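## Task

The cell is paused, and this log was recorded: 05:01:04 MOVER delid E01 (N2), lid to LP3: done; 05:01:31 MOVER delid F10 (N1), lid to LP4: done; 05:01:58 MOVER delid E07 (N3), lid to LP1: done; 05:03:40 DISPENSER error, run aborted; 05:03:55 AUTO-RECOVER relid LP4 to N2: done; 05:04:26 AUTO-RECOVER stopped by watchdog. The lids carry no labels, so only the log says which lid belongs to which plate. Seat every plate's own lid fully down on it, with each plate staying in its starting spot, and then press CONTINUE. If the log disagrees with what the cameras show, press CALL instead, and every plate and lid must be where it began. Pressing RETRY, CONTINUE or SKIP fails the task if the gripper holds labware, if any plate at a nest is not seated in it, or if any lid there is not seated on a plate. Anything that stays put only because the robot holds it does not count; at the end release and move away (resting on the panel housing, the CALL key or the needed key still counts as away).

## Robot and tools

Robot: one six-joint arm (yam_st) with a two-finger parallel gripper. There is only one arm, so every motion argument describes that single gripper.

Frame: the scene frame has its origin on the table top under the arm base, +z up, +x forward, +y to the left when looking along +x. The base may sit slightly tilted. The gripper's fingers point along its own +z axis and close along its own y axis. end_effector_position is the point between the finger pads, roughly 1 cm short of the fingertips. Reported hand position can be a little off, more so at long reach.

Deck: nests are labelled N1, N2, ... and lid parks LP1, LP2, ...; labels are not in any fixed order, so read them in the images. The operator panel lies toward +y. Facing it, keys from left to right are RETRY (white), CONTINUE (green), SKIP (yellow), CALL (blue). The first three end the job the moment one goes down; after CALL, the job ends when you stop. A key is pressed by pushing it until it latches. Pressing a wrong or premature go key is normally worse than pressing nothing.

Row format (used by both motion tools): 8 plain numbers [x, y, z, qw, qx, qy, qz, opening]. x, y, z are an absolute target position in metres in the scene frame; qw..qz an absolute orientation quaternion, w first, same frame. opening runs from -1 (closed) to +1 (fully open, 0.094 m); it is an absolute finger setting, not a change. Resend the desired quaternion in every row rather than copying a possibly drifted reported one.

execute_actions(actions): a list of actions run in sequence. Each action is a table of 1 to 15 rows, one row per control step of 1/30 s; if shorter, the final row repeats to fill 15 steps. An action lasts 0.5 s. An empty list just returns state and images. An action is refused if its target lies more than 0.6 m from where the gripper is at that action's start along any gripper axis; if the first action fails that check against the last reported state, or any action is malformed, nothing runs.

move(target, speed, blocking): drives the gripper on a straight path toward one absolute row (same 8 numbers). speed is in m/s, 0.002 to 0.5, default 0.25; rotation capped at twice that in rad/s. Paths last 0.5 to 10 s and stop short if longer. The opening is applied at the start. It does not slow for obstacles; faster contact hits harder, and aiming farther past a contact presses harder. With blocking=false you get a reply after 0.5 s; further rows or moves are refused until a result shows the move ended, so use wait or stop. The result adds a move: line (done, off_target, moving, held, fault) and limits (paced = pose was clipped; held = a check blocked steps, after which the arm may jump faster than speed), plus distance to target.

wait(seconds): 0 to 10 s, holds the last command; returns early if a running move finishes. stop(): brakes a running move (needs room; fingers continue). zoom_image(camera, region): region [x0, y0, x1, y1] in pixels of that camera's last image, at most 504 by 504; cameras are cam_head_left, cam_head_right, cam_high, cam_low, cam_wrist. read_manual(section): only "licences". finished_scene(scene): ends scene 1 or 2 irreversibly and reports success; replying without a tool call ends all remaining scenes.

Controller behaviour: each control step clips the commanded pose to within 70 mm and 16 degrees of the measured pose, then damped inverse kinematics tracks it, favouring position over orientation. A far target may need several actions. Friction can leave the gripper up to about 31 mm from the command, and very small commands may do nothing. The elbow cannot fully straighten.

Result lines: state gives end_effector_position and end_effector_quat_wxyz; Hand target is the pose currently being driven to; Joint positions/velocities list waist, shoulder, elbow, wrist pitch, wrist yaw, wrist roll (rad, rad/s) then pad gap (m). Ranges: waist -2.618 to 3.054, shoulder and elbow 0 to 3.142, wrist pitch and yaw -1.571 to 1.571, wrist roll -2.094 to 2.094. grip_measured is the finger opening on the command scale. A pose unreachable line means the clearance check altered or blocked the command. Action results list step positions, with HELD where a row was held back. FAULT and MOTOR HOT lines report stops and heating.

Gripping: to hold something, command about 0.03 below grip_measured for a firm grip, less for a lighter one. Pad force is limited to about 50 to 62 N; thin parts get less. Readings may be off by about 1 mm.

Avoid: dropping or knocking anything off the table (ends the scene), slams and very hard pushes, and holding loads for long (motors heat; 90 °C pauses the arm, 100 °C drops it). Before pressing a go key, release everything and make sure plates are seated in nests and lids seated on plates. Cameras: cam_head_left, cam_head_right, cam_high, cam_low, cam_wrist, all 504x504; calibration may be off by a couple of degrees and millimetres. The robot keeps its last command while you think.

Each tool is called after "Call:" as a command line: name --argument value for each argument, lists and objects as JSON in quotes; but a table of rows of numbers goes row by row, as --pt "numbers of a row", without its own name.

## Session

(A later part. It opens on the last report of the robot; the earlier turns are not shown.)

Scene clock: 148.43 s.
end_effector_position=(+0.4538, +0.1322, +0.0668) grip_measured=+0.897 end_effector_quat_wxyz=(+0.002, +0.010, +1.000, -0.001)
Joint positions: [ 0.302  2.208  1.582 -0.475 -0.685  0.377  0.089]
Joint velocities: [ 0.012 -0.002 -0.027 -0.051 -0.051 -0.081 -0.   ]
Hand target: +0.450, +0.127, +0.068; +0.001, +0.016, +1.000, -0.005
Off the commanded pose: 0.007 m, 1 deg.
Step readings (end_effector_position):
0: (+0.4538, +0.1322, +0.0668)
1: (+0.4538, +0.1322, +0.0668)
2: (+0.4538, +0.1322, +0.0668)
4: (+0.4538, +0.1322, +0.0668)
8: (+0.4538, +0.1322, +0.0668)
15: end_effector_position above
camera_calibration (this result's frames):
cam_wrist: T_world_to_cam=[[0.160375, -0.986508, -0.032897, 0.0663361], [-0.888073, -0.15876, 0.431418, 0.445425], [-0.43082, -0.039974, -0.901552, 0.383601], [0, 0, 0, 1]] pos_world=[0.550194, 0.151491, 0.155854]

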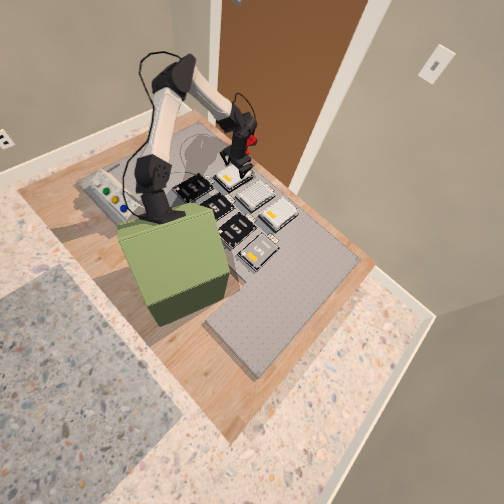

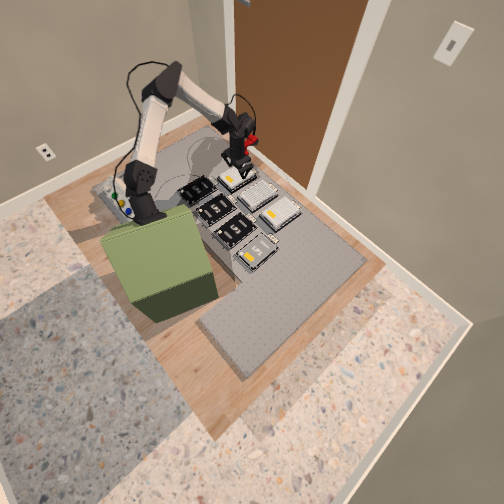

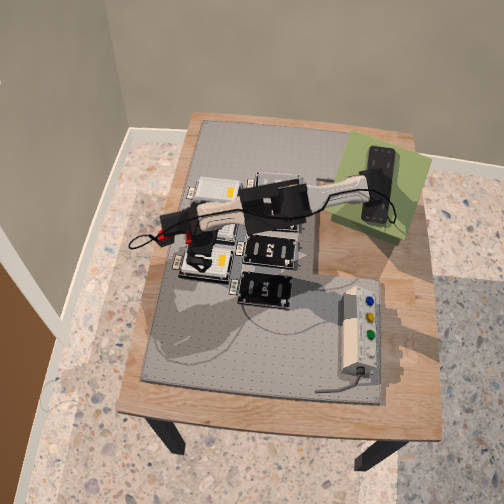

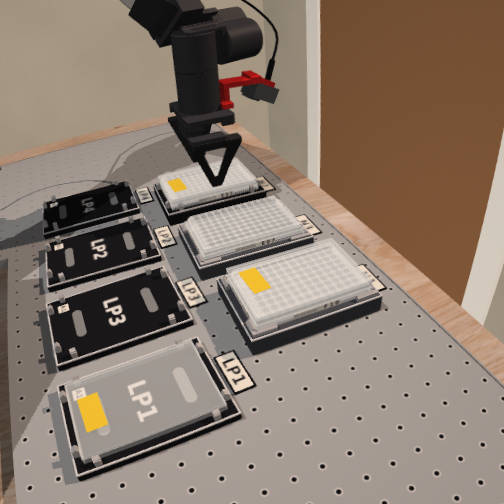

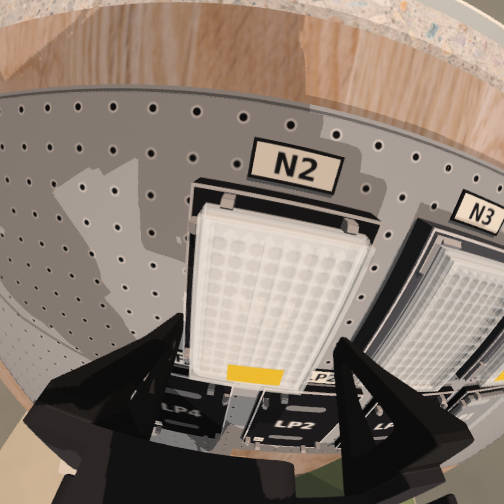

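Call:
move --target '[0.45,0.13,0.125,0,0.014,0.9999,0,1]' --speed 0.15

Call:
zoom_image --camera "cam_low" --region '[140,130,400,340]'

Call:
move --target '[0.30,-0.19,0.13,0,-0.016,0.9999,0,1]' --speed 0.3

Scene clock: 150.97 s.
end_effector_position=(+0.4561, +0.1316, +0.1240) grip_measured=+1.000 end_effector_quat_wxyz=(+0.008, +0.009, +1.000, -0.001)
Joint positions: [ 0.215  2.101  1.582 -0.632 -0.719  0.284  0.094]
Joint velocities: [-0.002 -0.007 -0.012  0.007 -0.022  0.081  0.   ]
Hand target: +0.450, +0.130, +0.125; -0.000, +0.014, +1.000, +0.000
Off the commanded pose: 0.006 m, 1 deg.
move: done
camera_calibration (this result's frames):
cam_wrist: T_world_to_cam=[[0.161189, -0.986438, -0.0309431, 0.0666405], [-0.893148, -0.15914, 0.420667, 0.426424], [-0.419886, -0.0401699, -0.906687, 0.431835], [0, 0, 0, 1]] pos_world=[0.55144, 0.150945, 0.214219]

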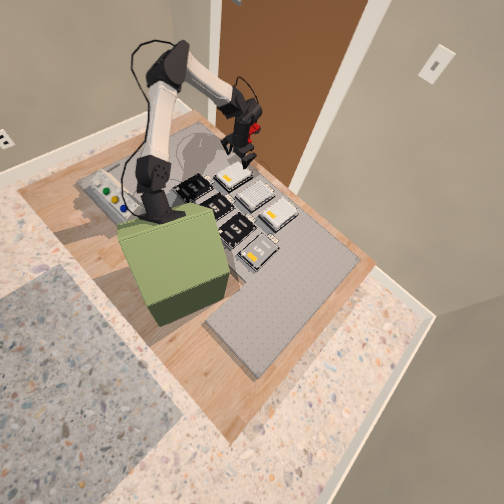

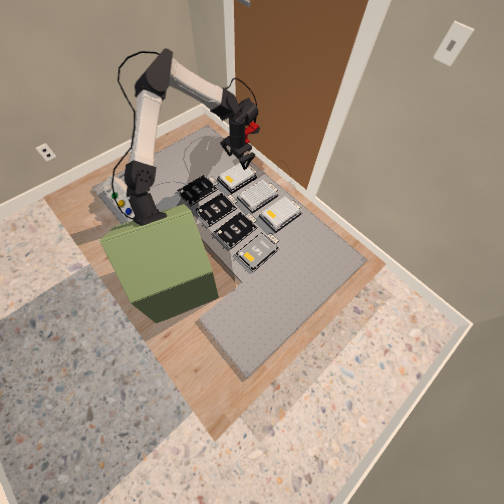

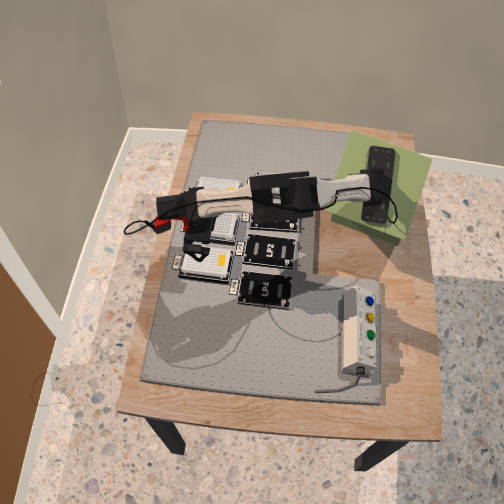

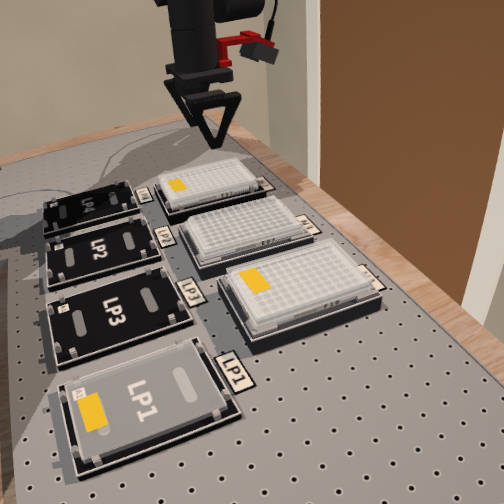

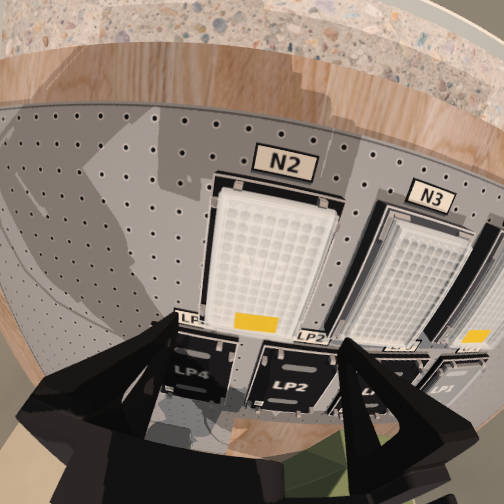

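Region (140, 130, 400, 340) of cam_low's 504x504 image, scaled by 1.938, with more detail than that image has; it fills the top 407 rows of this view, and the rest is white.

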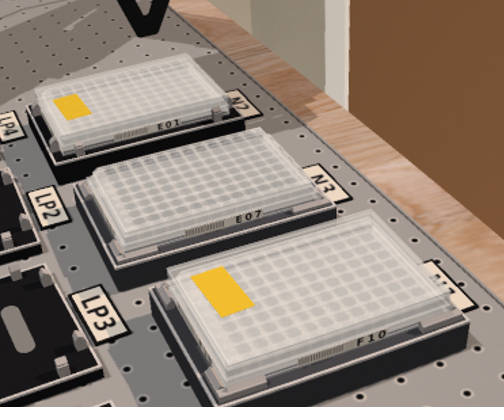

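Scene clock: 152.87 s.
end_effector_position=(+0.2943, -0.1879, +0.1301) grip_measured=+1.000 end_effector_quat_wxyz=(-0.000, -0.011, +1.000, +0.001)
Joint positions: [-0.422  2.609  1.278 -0.472 -0.786 -0.658  0.094]
Joint velocities: [-0.002  0.012 -0.002 -0.007 -0.037 -0.007  0.   ]
Hand target: +0.298, -0.190, +0.130; -0.001, -0.016, +1.000, +0.002
Off the commanded pose: 0.006 m, 1 deg.
move: done
camera_calibration (this result's frames):
cam_wrist: T_world_to_cam=[[0.200925, -0.978851, -0.038474, -0.23159], [-0.878849, -0.197469, 0.434317, 0.215349], [-0.432729, -0.0534523, -0.899938, 0.356936], [0, 0, 0, 1]] pos_world=[0.390248, -0.165088, 0.218781]

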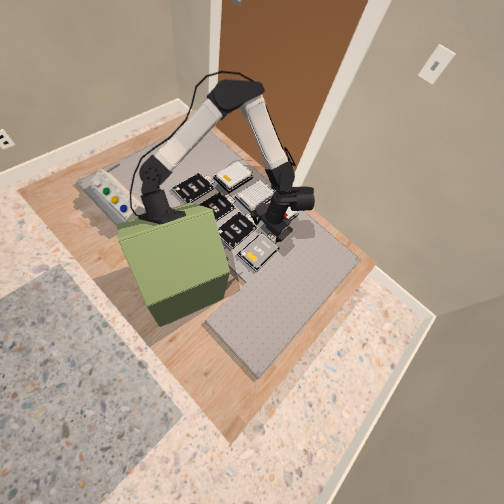

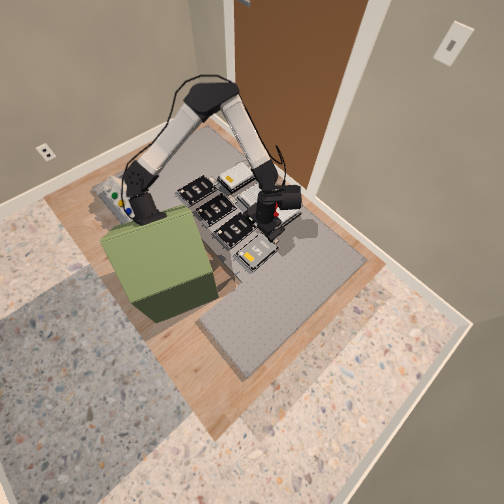

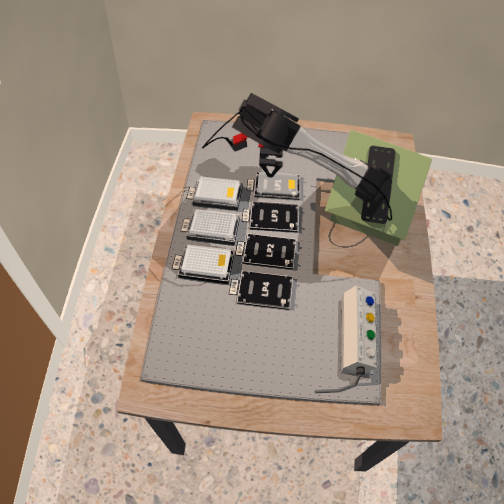

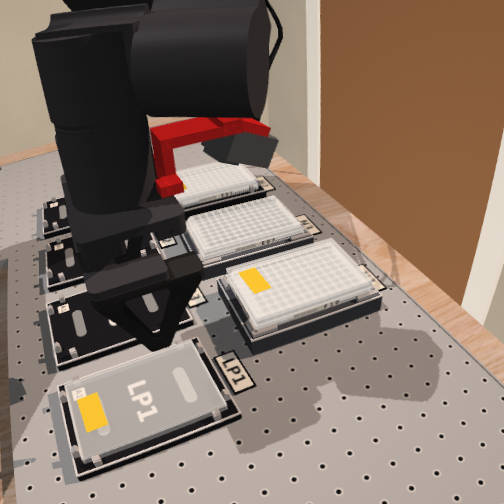

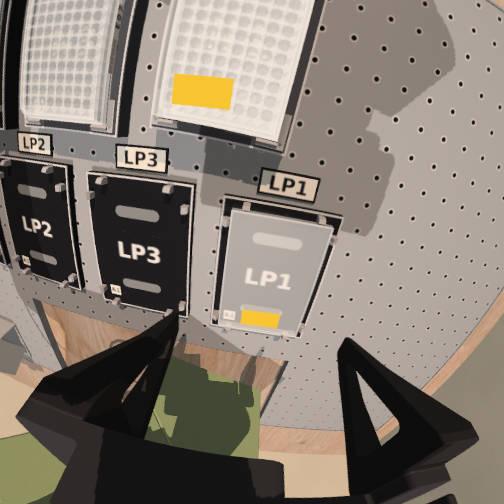

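Call:
zoom_image --camera "cam_wrist" --region '[190,170,370,350]'

Region (190, 170, 370, 350) of cam_wrist's 504x504 image, scaled by 2.800, with more detail than that image has.

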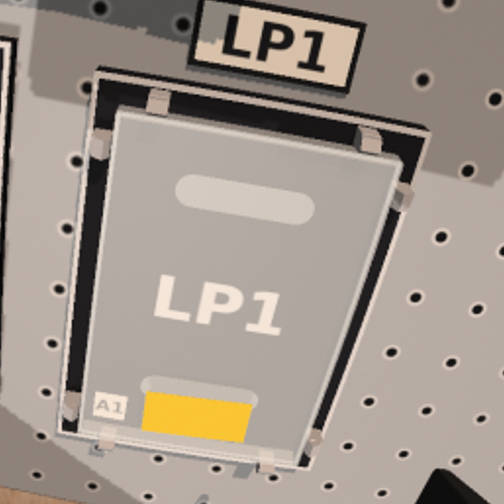

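Call:
move --target '[0.272,-0.199,0.075,0,-0.02,0.9998,0,1]' --speed 0.12

Scene clock: 155.57 s.
end_effector_position=(+0.2835, -0.2043, +0.0824) grip_measured=+1.000 end_effector_quat_wxyz=(+0.009, -0.028, +1.000, -0.009)
Joint positions: [-0.361  2.731  1.248 -0.223 -0.791 -0.58   0.094]
Joint velocities: [-0.002  0.007 -0.002 -0.022 -0.022 -0.037  0.   ]
Hand target: +0.272, -0.199, +0.075; -0.000, -0.020, +1.000, -0.000
Off the commanded pose: 0.015 m, 2 deg.
move: off_target
camera_calibration (this result's frames):
cam_wrist: T_world_to_cam=[[0.234144, -0.972078, -0.0155289, -0.257247], [-0.879512, -0.2186, 0.422697, 0.220062], [-0.41429, -0.0853141, -0.906138, 0.297257], [0, 0, 0, 1]] pos_world=[0.37693, -0.176598, 0.172342]

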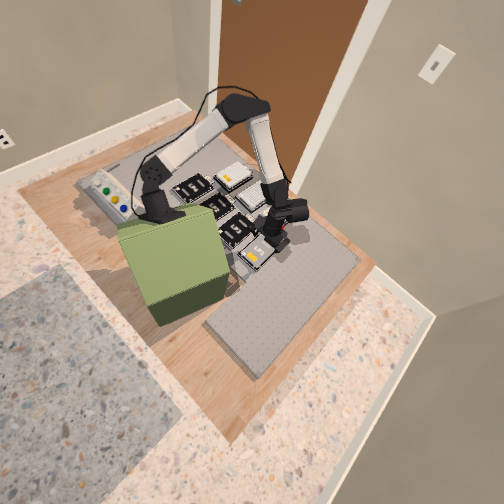

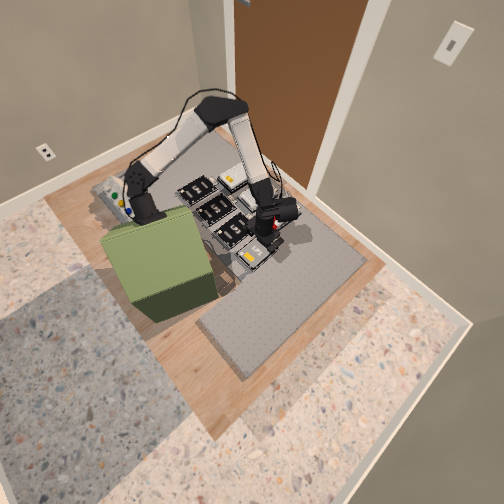

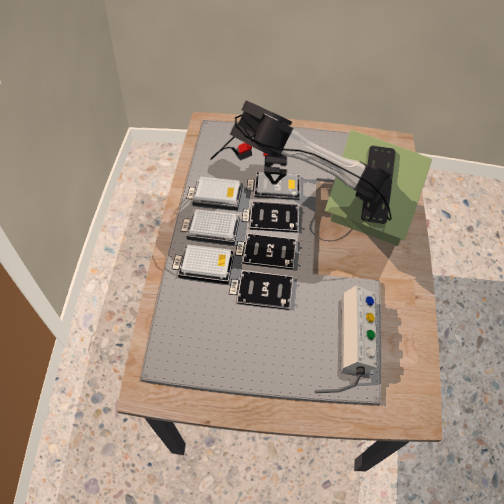

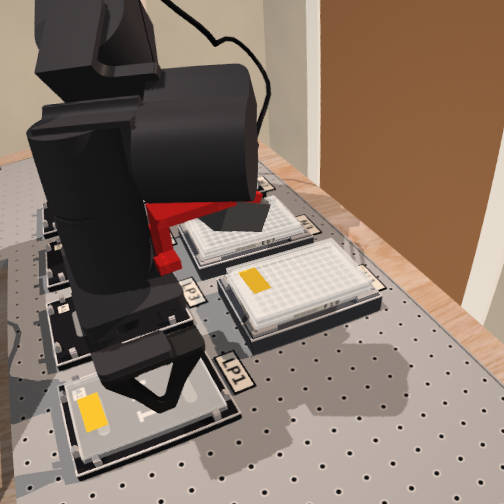

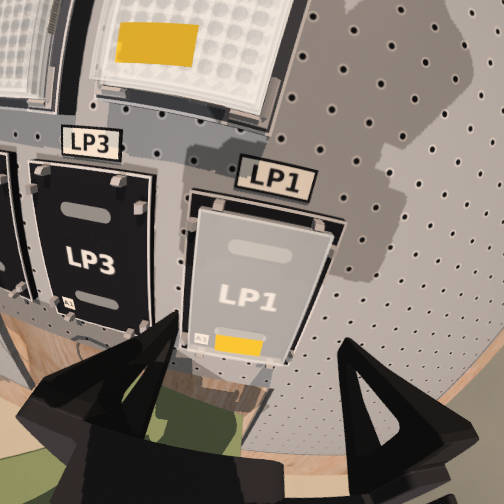

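Call:
move --target '[0.264,-0.192,0.058,0,-0.02,0.9998,0,1]' --speed 0.08

Scene clock: 156.73 s.
end_effector_position=(+0.2819, -0.1964, +0.0687) grip_measured=+1.000 end_effector_quat_wxyz=(+0.014, -0.034, +0.999, -0.011)
Joint positions: [-0.319  2.731  1.197 -0.113 -0.797 -0.52   0.094]
Joint velocities: [ 0.012 -0.012 -0.012  0.022 -0.051  0.007  0.   ]
Hand target: +0.264, -0.192, +0.058; -0.000, -0.020, +1.000, -0.000
Off the commanded pose: 0.021 m, 3 deg.
move: off_target
camera_calibration (this result's frames):
cam_wrist: T_world_to_cam=[[0.245458, -0.969366, -0.00893465, -0.252458], [-0.881388, -0.226999, 0.414279, 0.22572], [-0.403617, -0.0938132, -0.910106, 0.280457], [0, 0, 0, 1]] pos_world=[0.374112, -0.167176, 0.159479]

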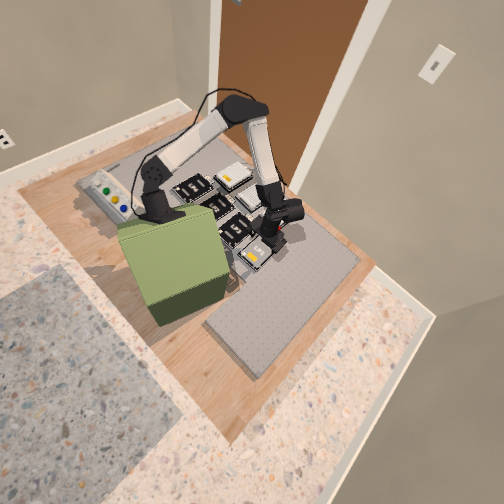

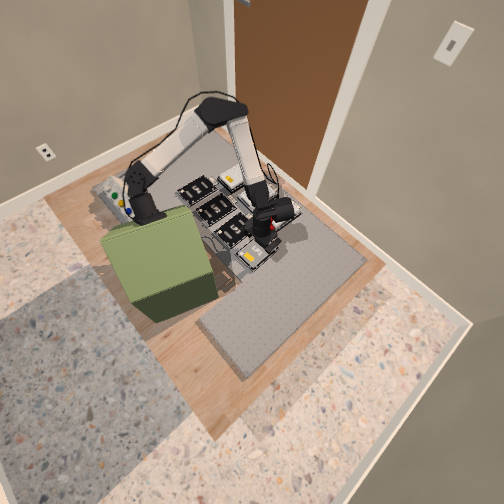

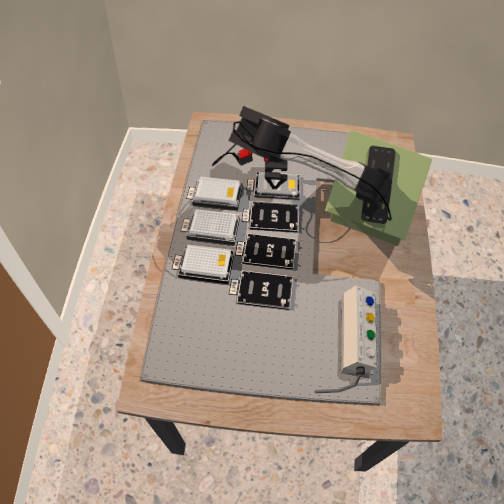

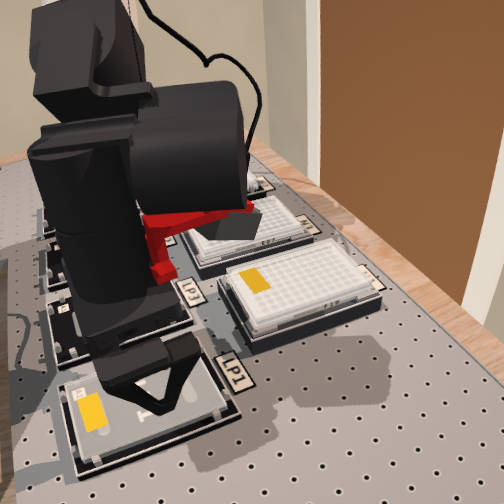

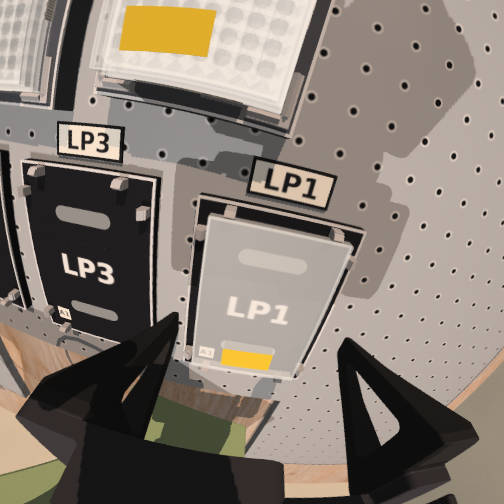

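Call:
execute_actions --actions '[[[0.262,-0.192,0.048,0,-0.02,0.9998,0,1],[0.262,-0.192,0.048,0,-0.02,0.9998,0,1],[0.262,-0.192,0.048,0,-0.02,0.9998,0,1],[0.268,-0.195,0.056,0,-0.02,0.9998,0,1]]]'

Scene clock: 157.70 s.
end_effector_position=(+0.2763, -0.1970, +0.0608) grip_measured=+1.000 end_effector_quat_wxyz=(+0.009, -0.029, +1.000, -0.008)
Joint positions: [-0.308  2.755  1.197 -0.094 -0.798 -0.507  0.094]
Joint velocities: [-0.007 -0.012  0.002 -0.037 -0.022  0.037  0.   ]
Hand target: +0.268, -0.195, +0.056; +0.000, -0.020, +1.000, -0.000
Off the commanded pose: 0.010 m, 2 deg.
Step readings (end_effector_position):
0: (+0.2823, -0.1965, +0.0687)
1: (+0.2823, -0.1968, +0.0679)
2: (+0.2824, -0.1973, +0.0662)
4: (+0.2797, -0.1972, +0.0624)
8: (+0.2763, -0.1970, +0.0608)
15: end_effector_position above
camera_calibration (this result's frames):
cam_wrist: T_world_to_cam=[[0.236467, -0.971501, -0.0164321, -0.249214], [-0.879391, -0.221178, 0.421607, 0.224046], [-0.413226, -0.0852458, -0.90663, 0.275097], [0, 0, 0, 1]] pos_world=[0.369632, -0.169107, 0.150857]

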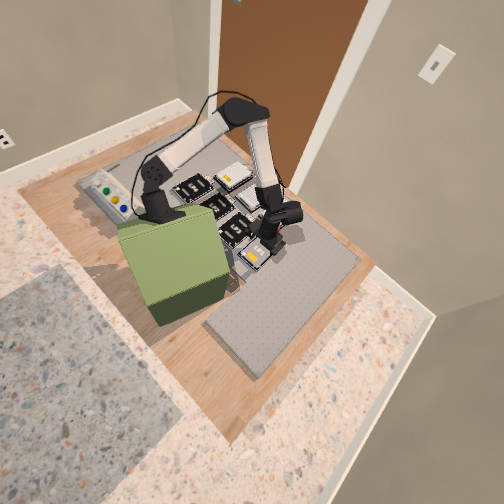

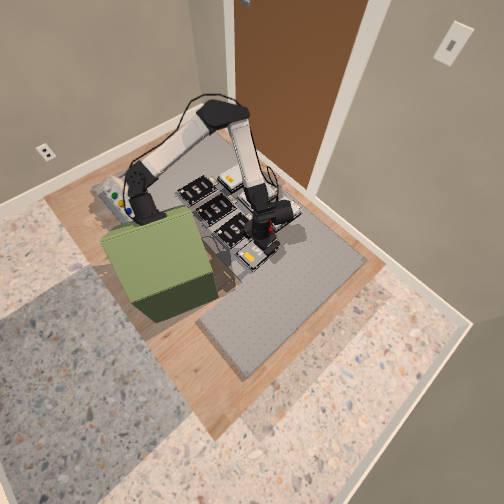

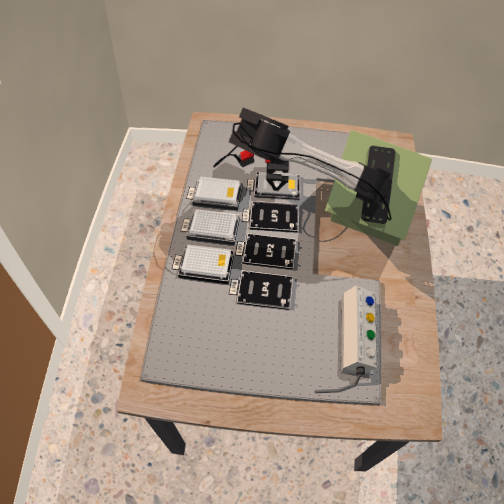

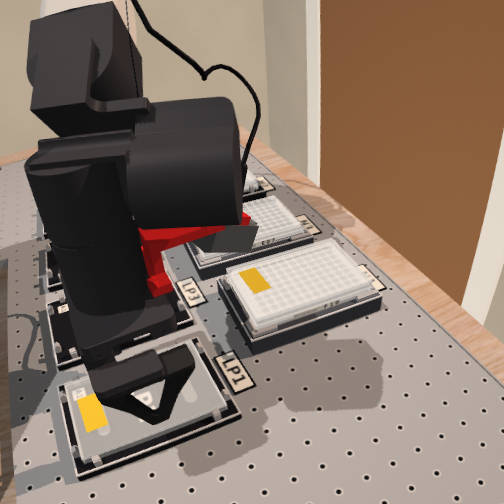

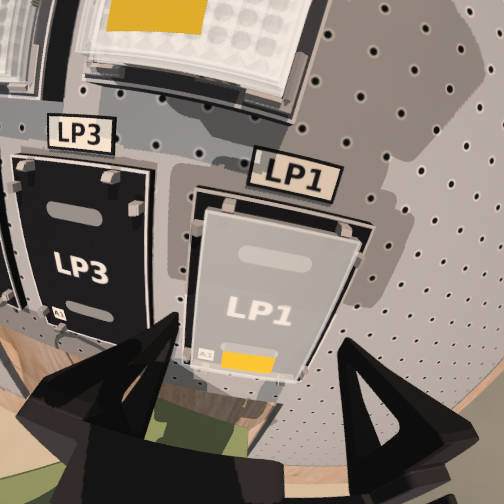

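Call:
execute_actions --actions '[[[0.268,-0.195,0.052,0,-0.014,0.9999,0,1],[0.268,-0.195,0.048,0,-0.014,0.9999,0,1],[0.267,-0.195,0.044,0,-0.014,0.9999,0,1],[0.267,-0.195,0.040,0,-0.014,0.9999,0,1],[0.267,-0.195,0.037,0,-0.014,0.9999,0,1],[0.267,-0.195,0.035,0,-0.014,0.9999,0,1]]]'

Scene clock: 158.73 s.
end_effector_position=(+0.2659, -0.1949, +0.0400) grip_measured=+1.000 end_effector_quat_wxyz=(-0.002, -0.012, +1.000, -0.002)
Joint positions: [-0.266  2.806  1.197 -0.037 -0.802 -0.44   0.094]
Joint velocities: [-0.002  0.012  0.002  0.037 -0.022  0.081  0.   ]
Hand target: +0.267, -0.195, +0.035; -0.000, -0.014, +1.000, +0.000
Off the commanded pose: 0.005 m, 0 deg.
Step readings (end_effector_position):
0: (+0.2763, -0.1970, +0.0608)
1: (+0.2763, -0.1970, +0.0608)
2: (+0.2760, -0.1970, +0.0605)
4: (+0.2750, -0.1971, +0.0574)
8: (+0.2676, -0.1951, +0.0447)
15: end_effector_position above
camera_calibration (this result's frames):
cam_wrist: T_world_to_cam=[[0.203095, -0.978628, -0.0322493, -0.236999], [-0.876641, -0.196404, 0.439234, 0.227536], [-0.43618, -0.0609352, -0.897794, 0.262528], [0, 0, 0, 1]] pos_world=[0.362111, -0.171247, 0.128112]

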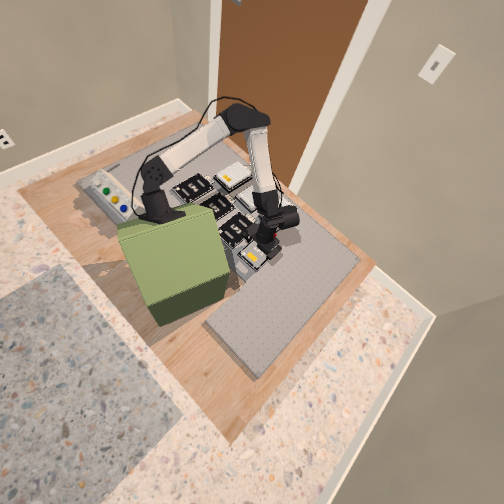

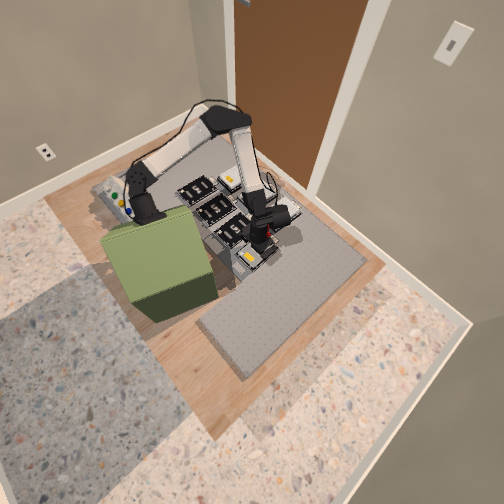

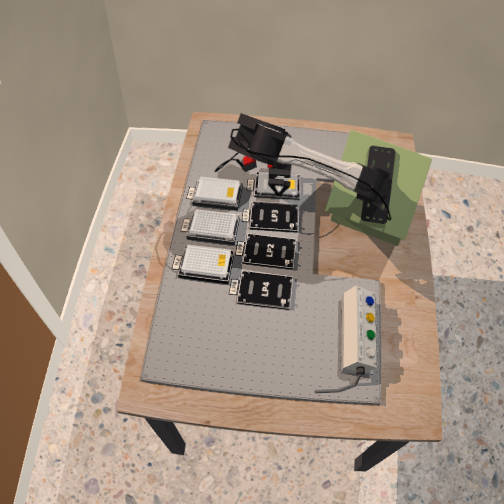

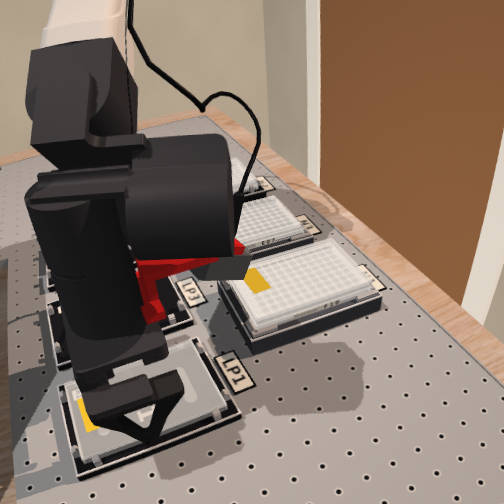

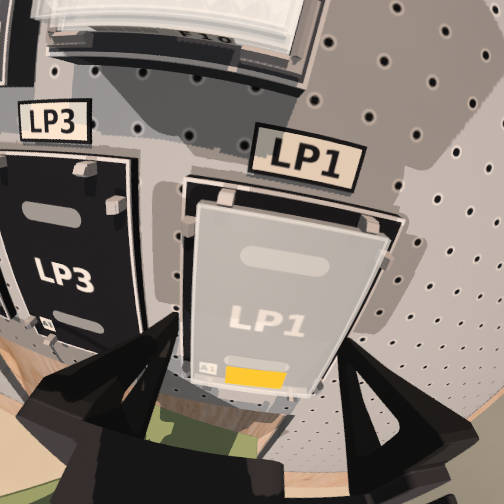

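Call:
execute_actions --actions '[[[0.270,-0.205,0.034,0,-0.018,0.9998,0,1],[0.270,-0.205,0.034,0,-0.018,0.9998,0,1],[0.270,-0.205,0.034,0,-0.018,0.9998,0,1],[0.269,-0.199,0.036,0,-0.018,0.9998,0,1]]]'

Scene clock: 159.70 s.
end_effector_position=(+0.2688, -0.1991, +0.0373) grip_measured=+1.000 end_effector_quat_wxyz=(+0.000, -0.016, +1.000, -0.003)
Joint positions: [-0.266  2.823  1.219 -0.034 -0.803 -0.441  0.094]
Joint velocities: [-0.012 -0.027 -0.007 -0.007  0.081 -0.037  0.   ]
Hand target: +0.269, -0.199, +0.036; -0.000, -0.018, +1.000, -0.000
Off the commanded pose: 0.001 m, 0 deg.
Step readings (end_effector_position):
0: (+0.2672, -0.1955, +0.0400)
1: (+0.2673, -0.1959, +0.0395)
2: (+0.2683, -0.1974, +0.0386)
4: (+0.2692, -0.1993, +0.0373)
8: (+0.2688, -0.1991, +0.0373)
15: end_effector_position above
camera_calibration (this result's frames):
cam_wrist: T_world_to_cam=[[0.209767, -0.977297, -0.0298033, -0.243389], [-0.877557, -0.201625, 0.435019, 0.229803], [-0.431152, -0.0650986, -0.899928, 0.259047], [0, 0, 0, 1]] pos_world=[0.364409, -0.174665, 0.125901]

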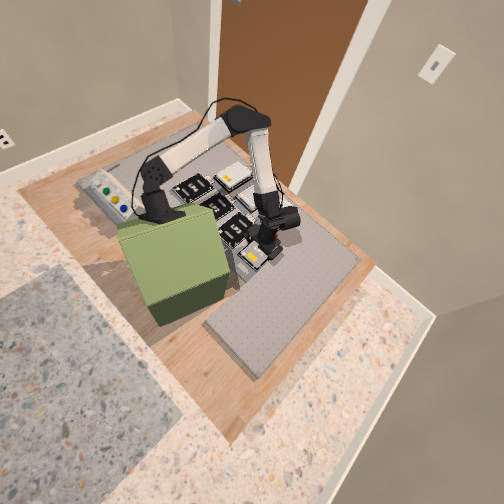

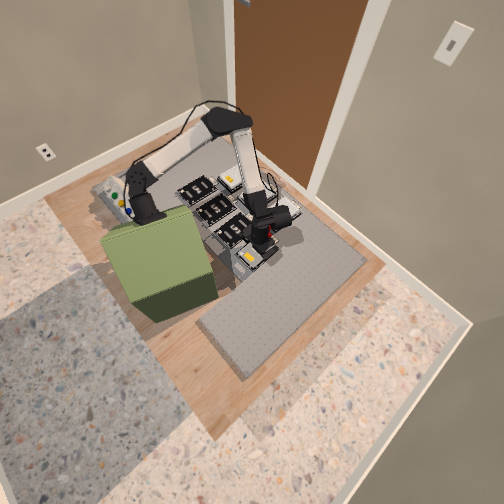

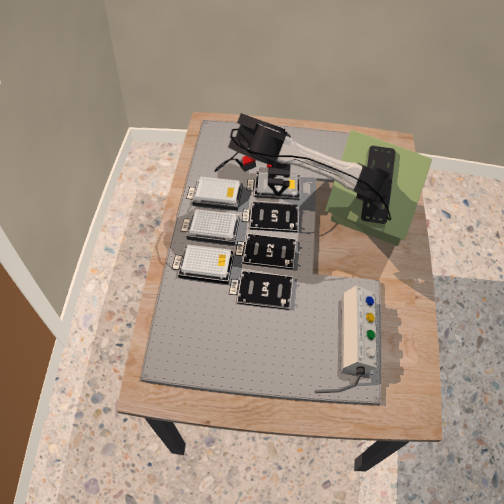

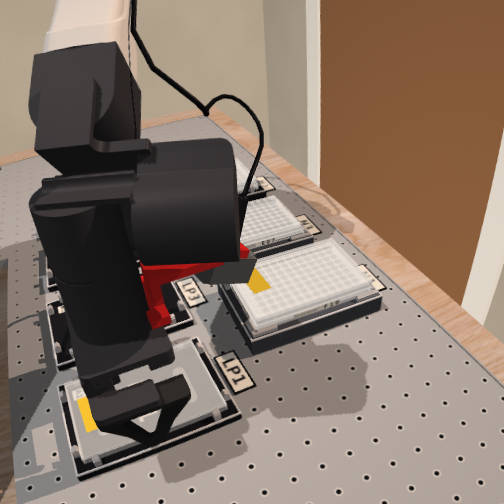

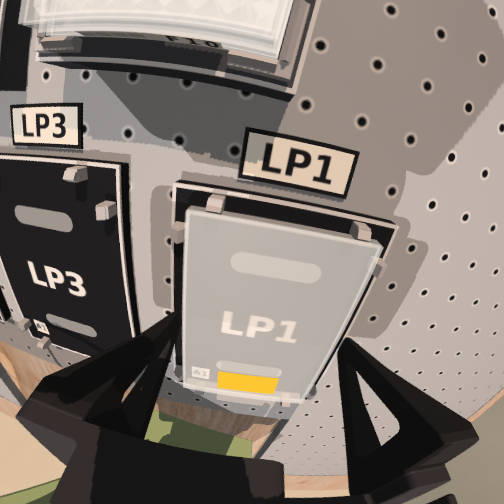

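Good position. Close stepwise.

Call:
execute_actions --actions '[[[0.269,-0.199,0.036,0,-0.018,0.9998,0,0.9],[0.269,-0.199,0.036,0,-0.018,0.9998,0,0.9],[0.269,-0.199,0.036,0,-0.018,0.9998,0,0.85],[0.269,-0.199,0.036,0,-0.018,0.9998,0,0.85],[0.269,-0.199,0.036,0,-0.018,0.9998,0,0.82],[0.269,-0.199,0.036,0,-0.018,0.9998,0,0.82],[0.269,-0.199,0.036,0,-0.018,0.9998,0,0.80],[0.269,-0.199,0.036,0,-0.018,0.9998,0,0.80],[0.269,-0.199,0.036,0,-0.018,0.9998,0,0.78],[0.269,-0.199,0.036,0,-0.018,0.9998,0,0.78],[0.269,-0.199,0.036,0,-0.018,0.9998,0,0.76],[0.269,-0.199,0.036,0,-0.018,0.9998,0,0.76],[0.269,-0.199,0.036,0,-0.018,0.9998,0,0.74]]]'

Call:
move --target '[0.269,-0.199,0.11,0,-0.018,0.9998,0,0.74]' --speed 0.08

Scene clock: 160.70 s.
end_effector_position=(+0.2691, -0.1984, +0.0373) grip_measured=+0.779 end_effector_quat_wxyz=(+0.001, -0.016, +1.000, -0.001)
Joint positions: [-0.266  2.823  1.219 -0.034 -0.807 -0.442  0.084]
Joint velocities: [ 0.012 -0.002 -0.002  0.037 -0.022 -0.037  0.001]
Hand target: +0.269, -0.199, +0.036; +0.000, -0.018, +1.000, +0.000
Off the commanded pose: 0.001 m, 0 deg.
Step readings (end_effector_position):
0: (+0.2688, -0.1991, +0.0373)
1: (+0.2688, -0.1991, +0.0373)
2: (+0.2688, -0.1991, +0.0373)
4: (+0.2688, -0.1991, +0.0373)
8: (+0.2691, -0.1984, +0.0373)
15: end_effector_position above
camera_calibration (this result's frames):
cam_wrist: T_world_to_cam=[[0.210585, -0.977001, -0.0335206, -0.242772], [-0.87819, -0.204128, 0.432567, 0.22999], [-0.429461, -0.0616546, -0.900978, 0.259494], [0, 0, 0, 1]] pos_world=[0.364542, -0.174242, 0.126175]

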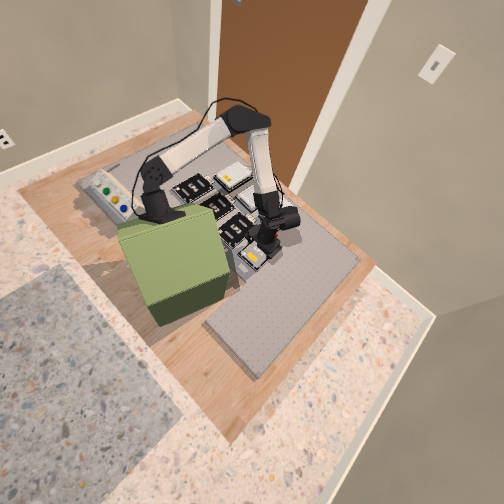

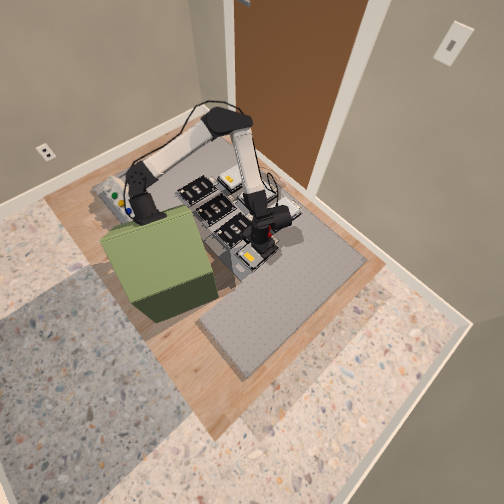

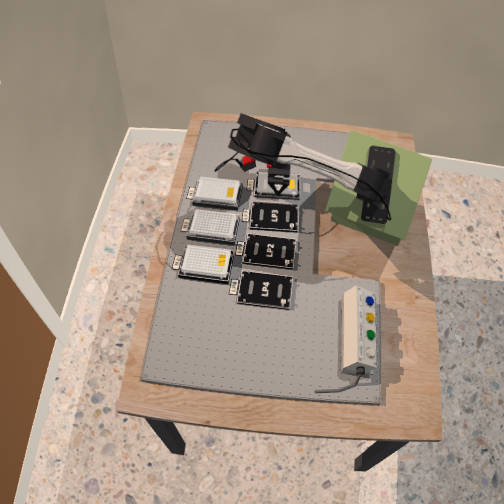

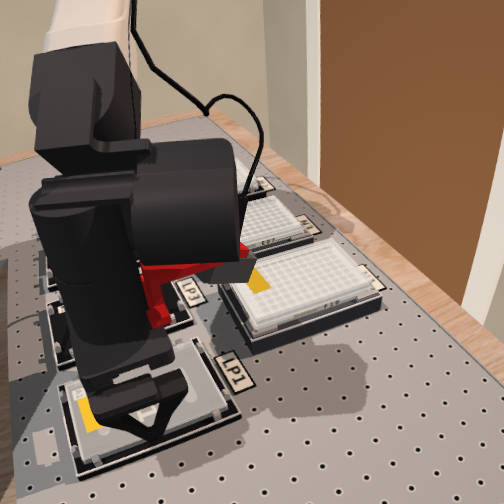

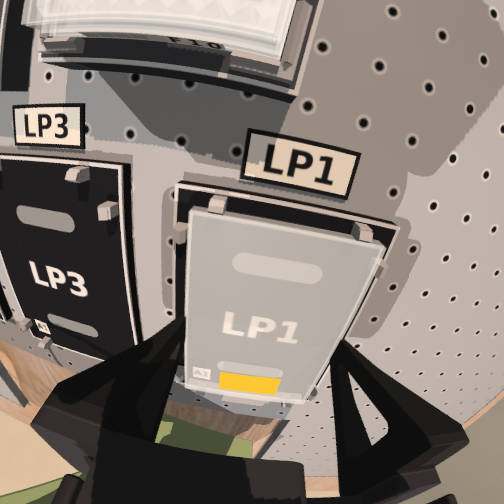

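Scene clock: 162.17 s.
end_effector_position=(+0.2685, -0.1985, +0.1052) grip_measured=+0.779 end_effector_quat_wxyz=(+0.001, -0.019, +1.000, +0.004)
Joint positions: [-0.422  2.684  1.219 -0.341 -0.791 -0.675  0.084]
Joint velocities: [-0.007 -0.002 -0.022 -0.037 -0.022 -0.066 -0.001]
Hand target: +0.269, -0.199, +0.110; -0.000, -0.018, +1.000, +0.000
Off the commanded pose: 0.005 m, 0 deg.
move: done
camera_calibration (this result's frames):
cam_wrist: T_world_to_cam=[[0.215641, -0.975499, -0.0435965, -0.240512], [-0.876431, -0.213041, 0.431837, 0.197831], [-0.430544, -0.0549126, -0.900898, 0.322026], [0, 0, 0, 1]] pos_world=[0.363896, -0.17479, 0.194196]

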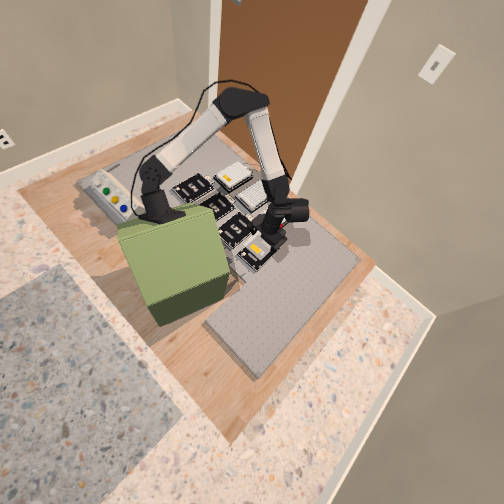

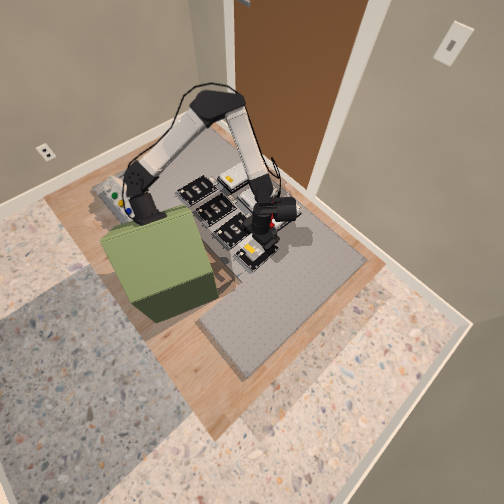

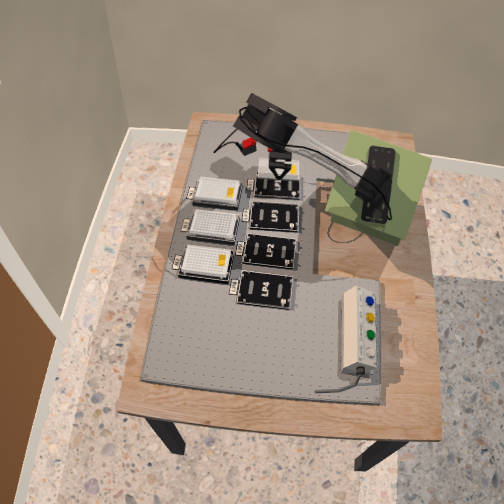

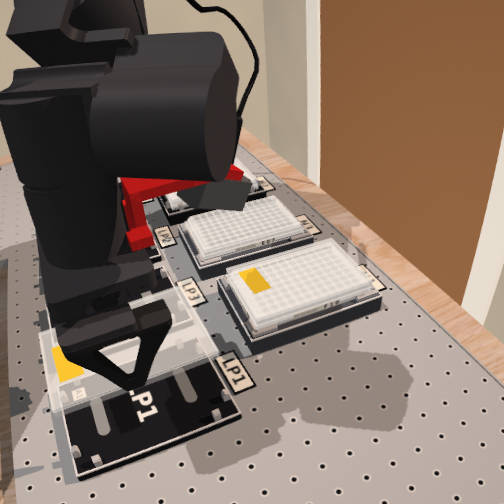

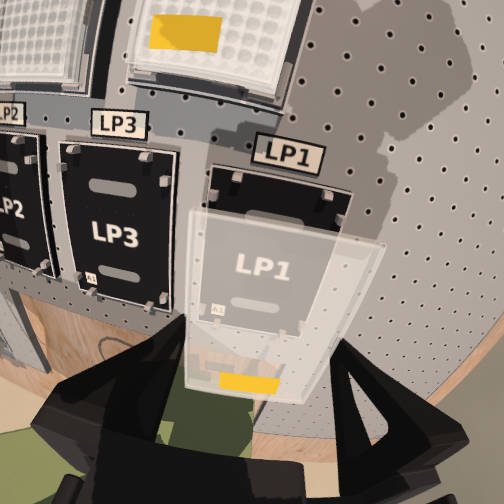

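Call:
zoom_image --camera "cam_wrist" --region '[160,160,420,420]'

Call:
move --target '[0.40,-0.006,0.13,0,0.012,0.9999,0,0.74]' --speed 0.2

Region (160, 160, 420, 420) of cam_wrist's 504x504 image, scaled by 1.938, with more detail than that image has.

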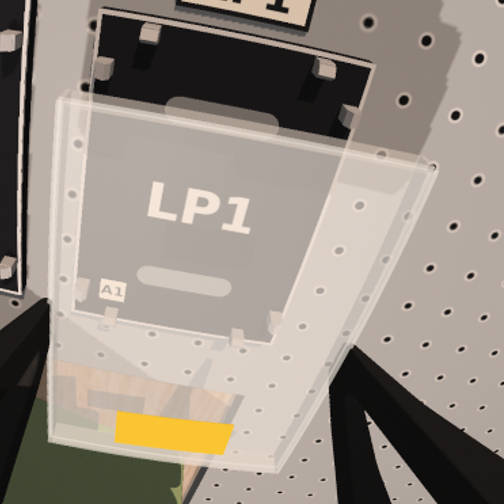

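Scene clock: 164.43 s.
end_effector_position=(+0.3951, -0.0102, +0.1286) grip_measured=+0.779 end_effector_quat_wxyz=(+0.000, +0.015, +1.000, +0.002)
Joint positions: [-0.037  2.201  1.282 -0.485 -0.802 -0.053  0.084]
Joint velocities: [-0.002 -0.012 -0.002  0.051 -0.007 -0.022  0.   ]
Hand target: +0.401, -0.006, +0.130; +0.001, +0.012, +1.000, -0.001
Off the commanded pose: 0.007 m, 0 deg.
move: done
camera_calibration (this result's frames):
cam_wrist: T_world_to_cam=[[0.149622, -0.987897, -0.0408926, -0.0574689], [-0.888106, -0.152457, 0.433619, 0.34385], [-0.434605, -0.0285621, -0.900168, 0.40972], [0, 0, 0, 1]] pos_world=[0.49204, 0.00735153, 0.217367]

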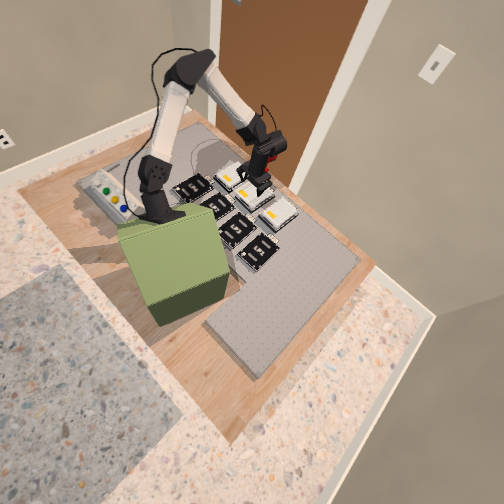

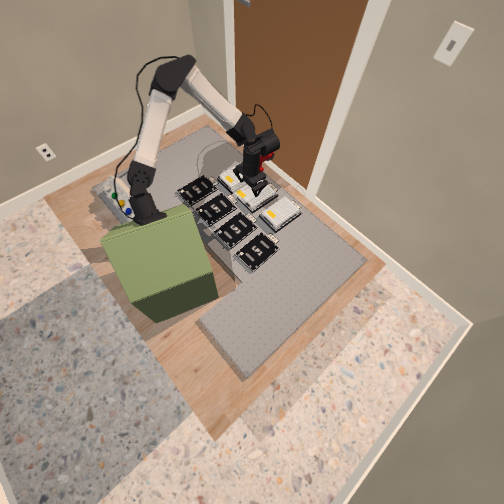

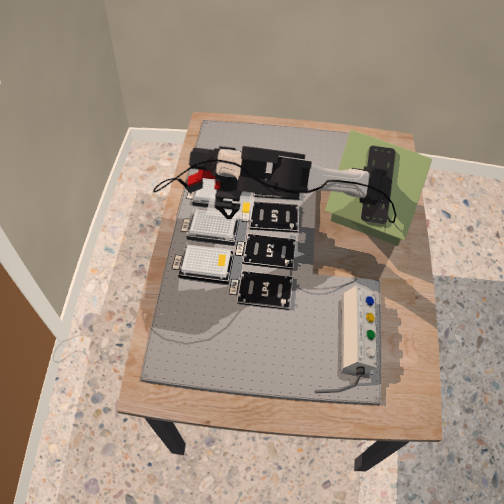

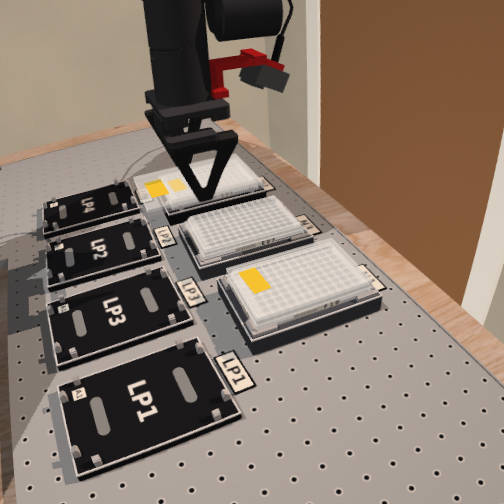

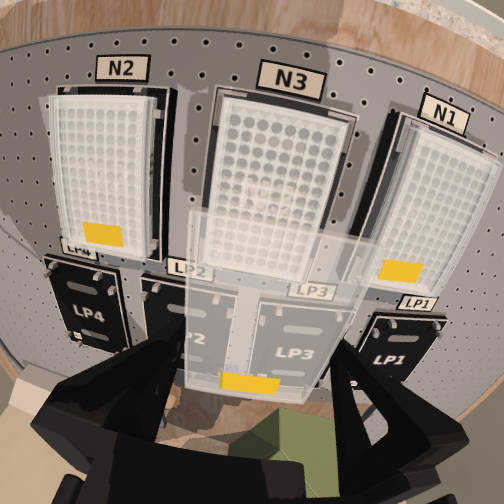

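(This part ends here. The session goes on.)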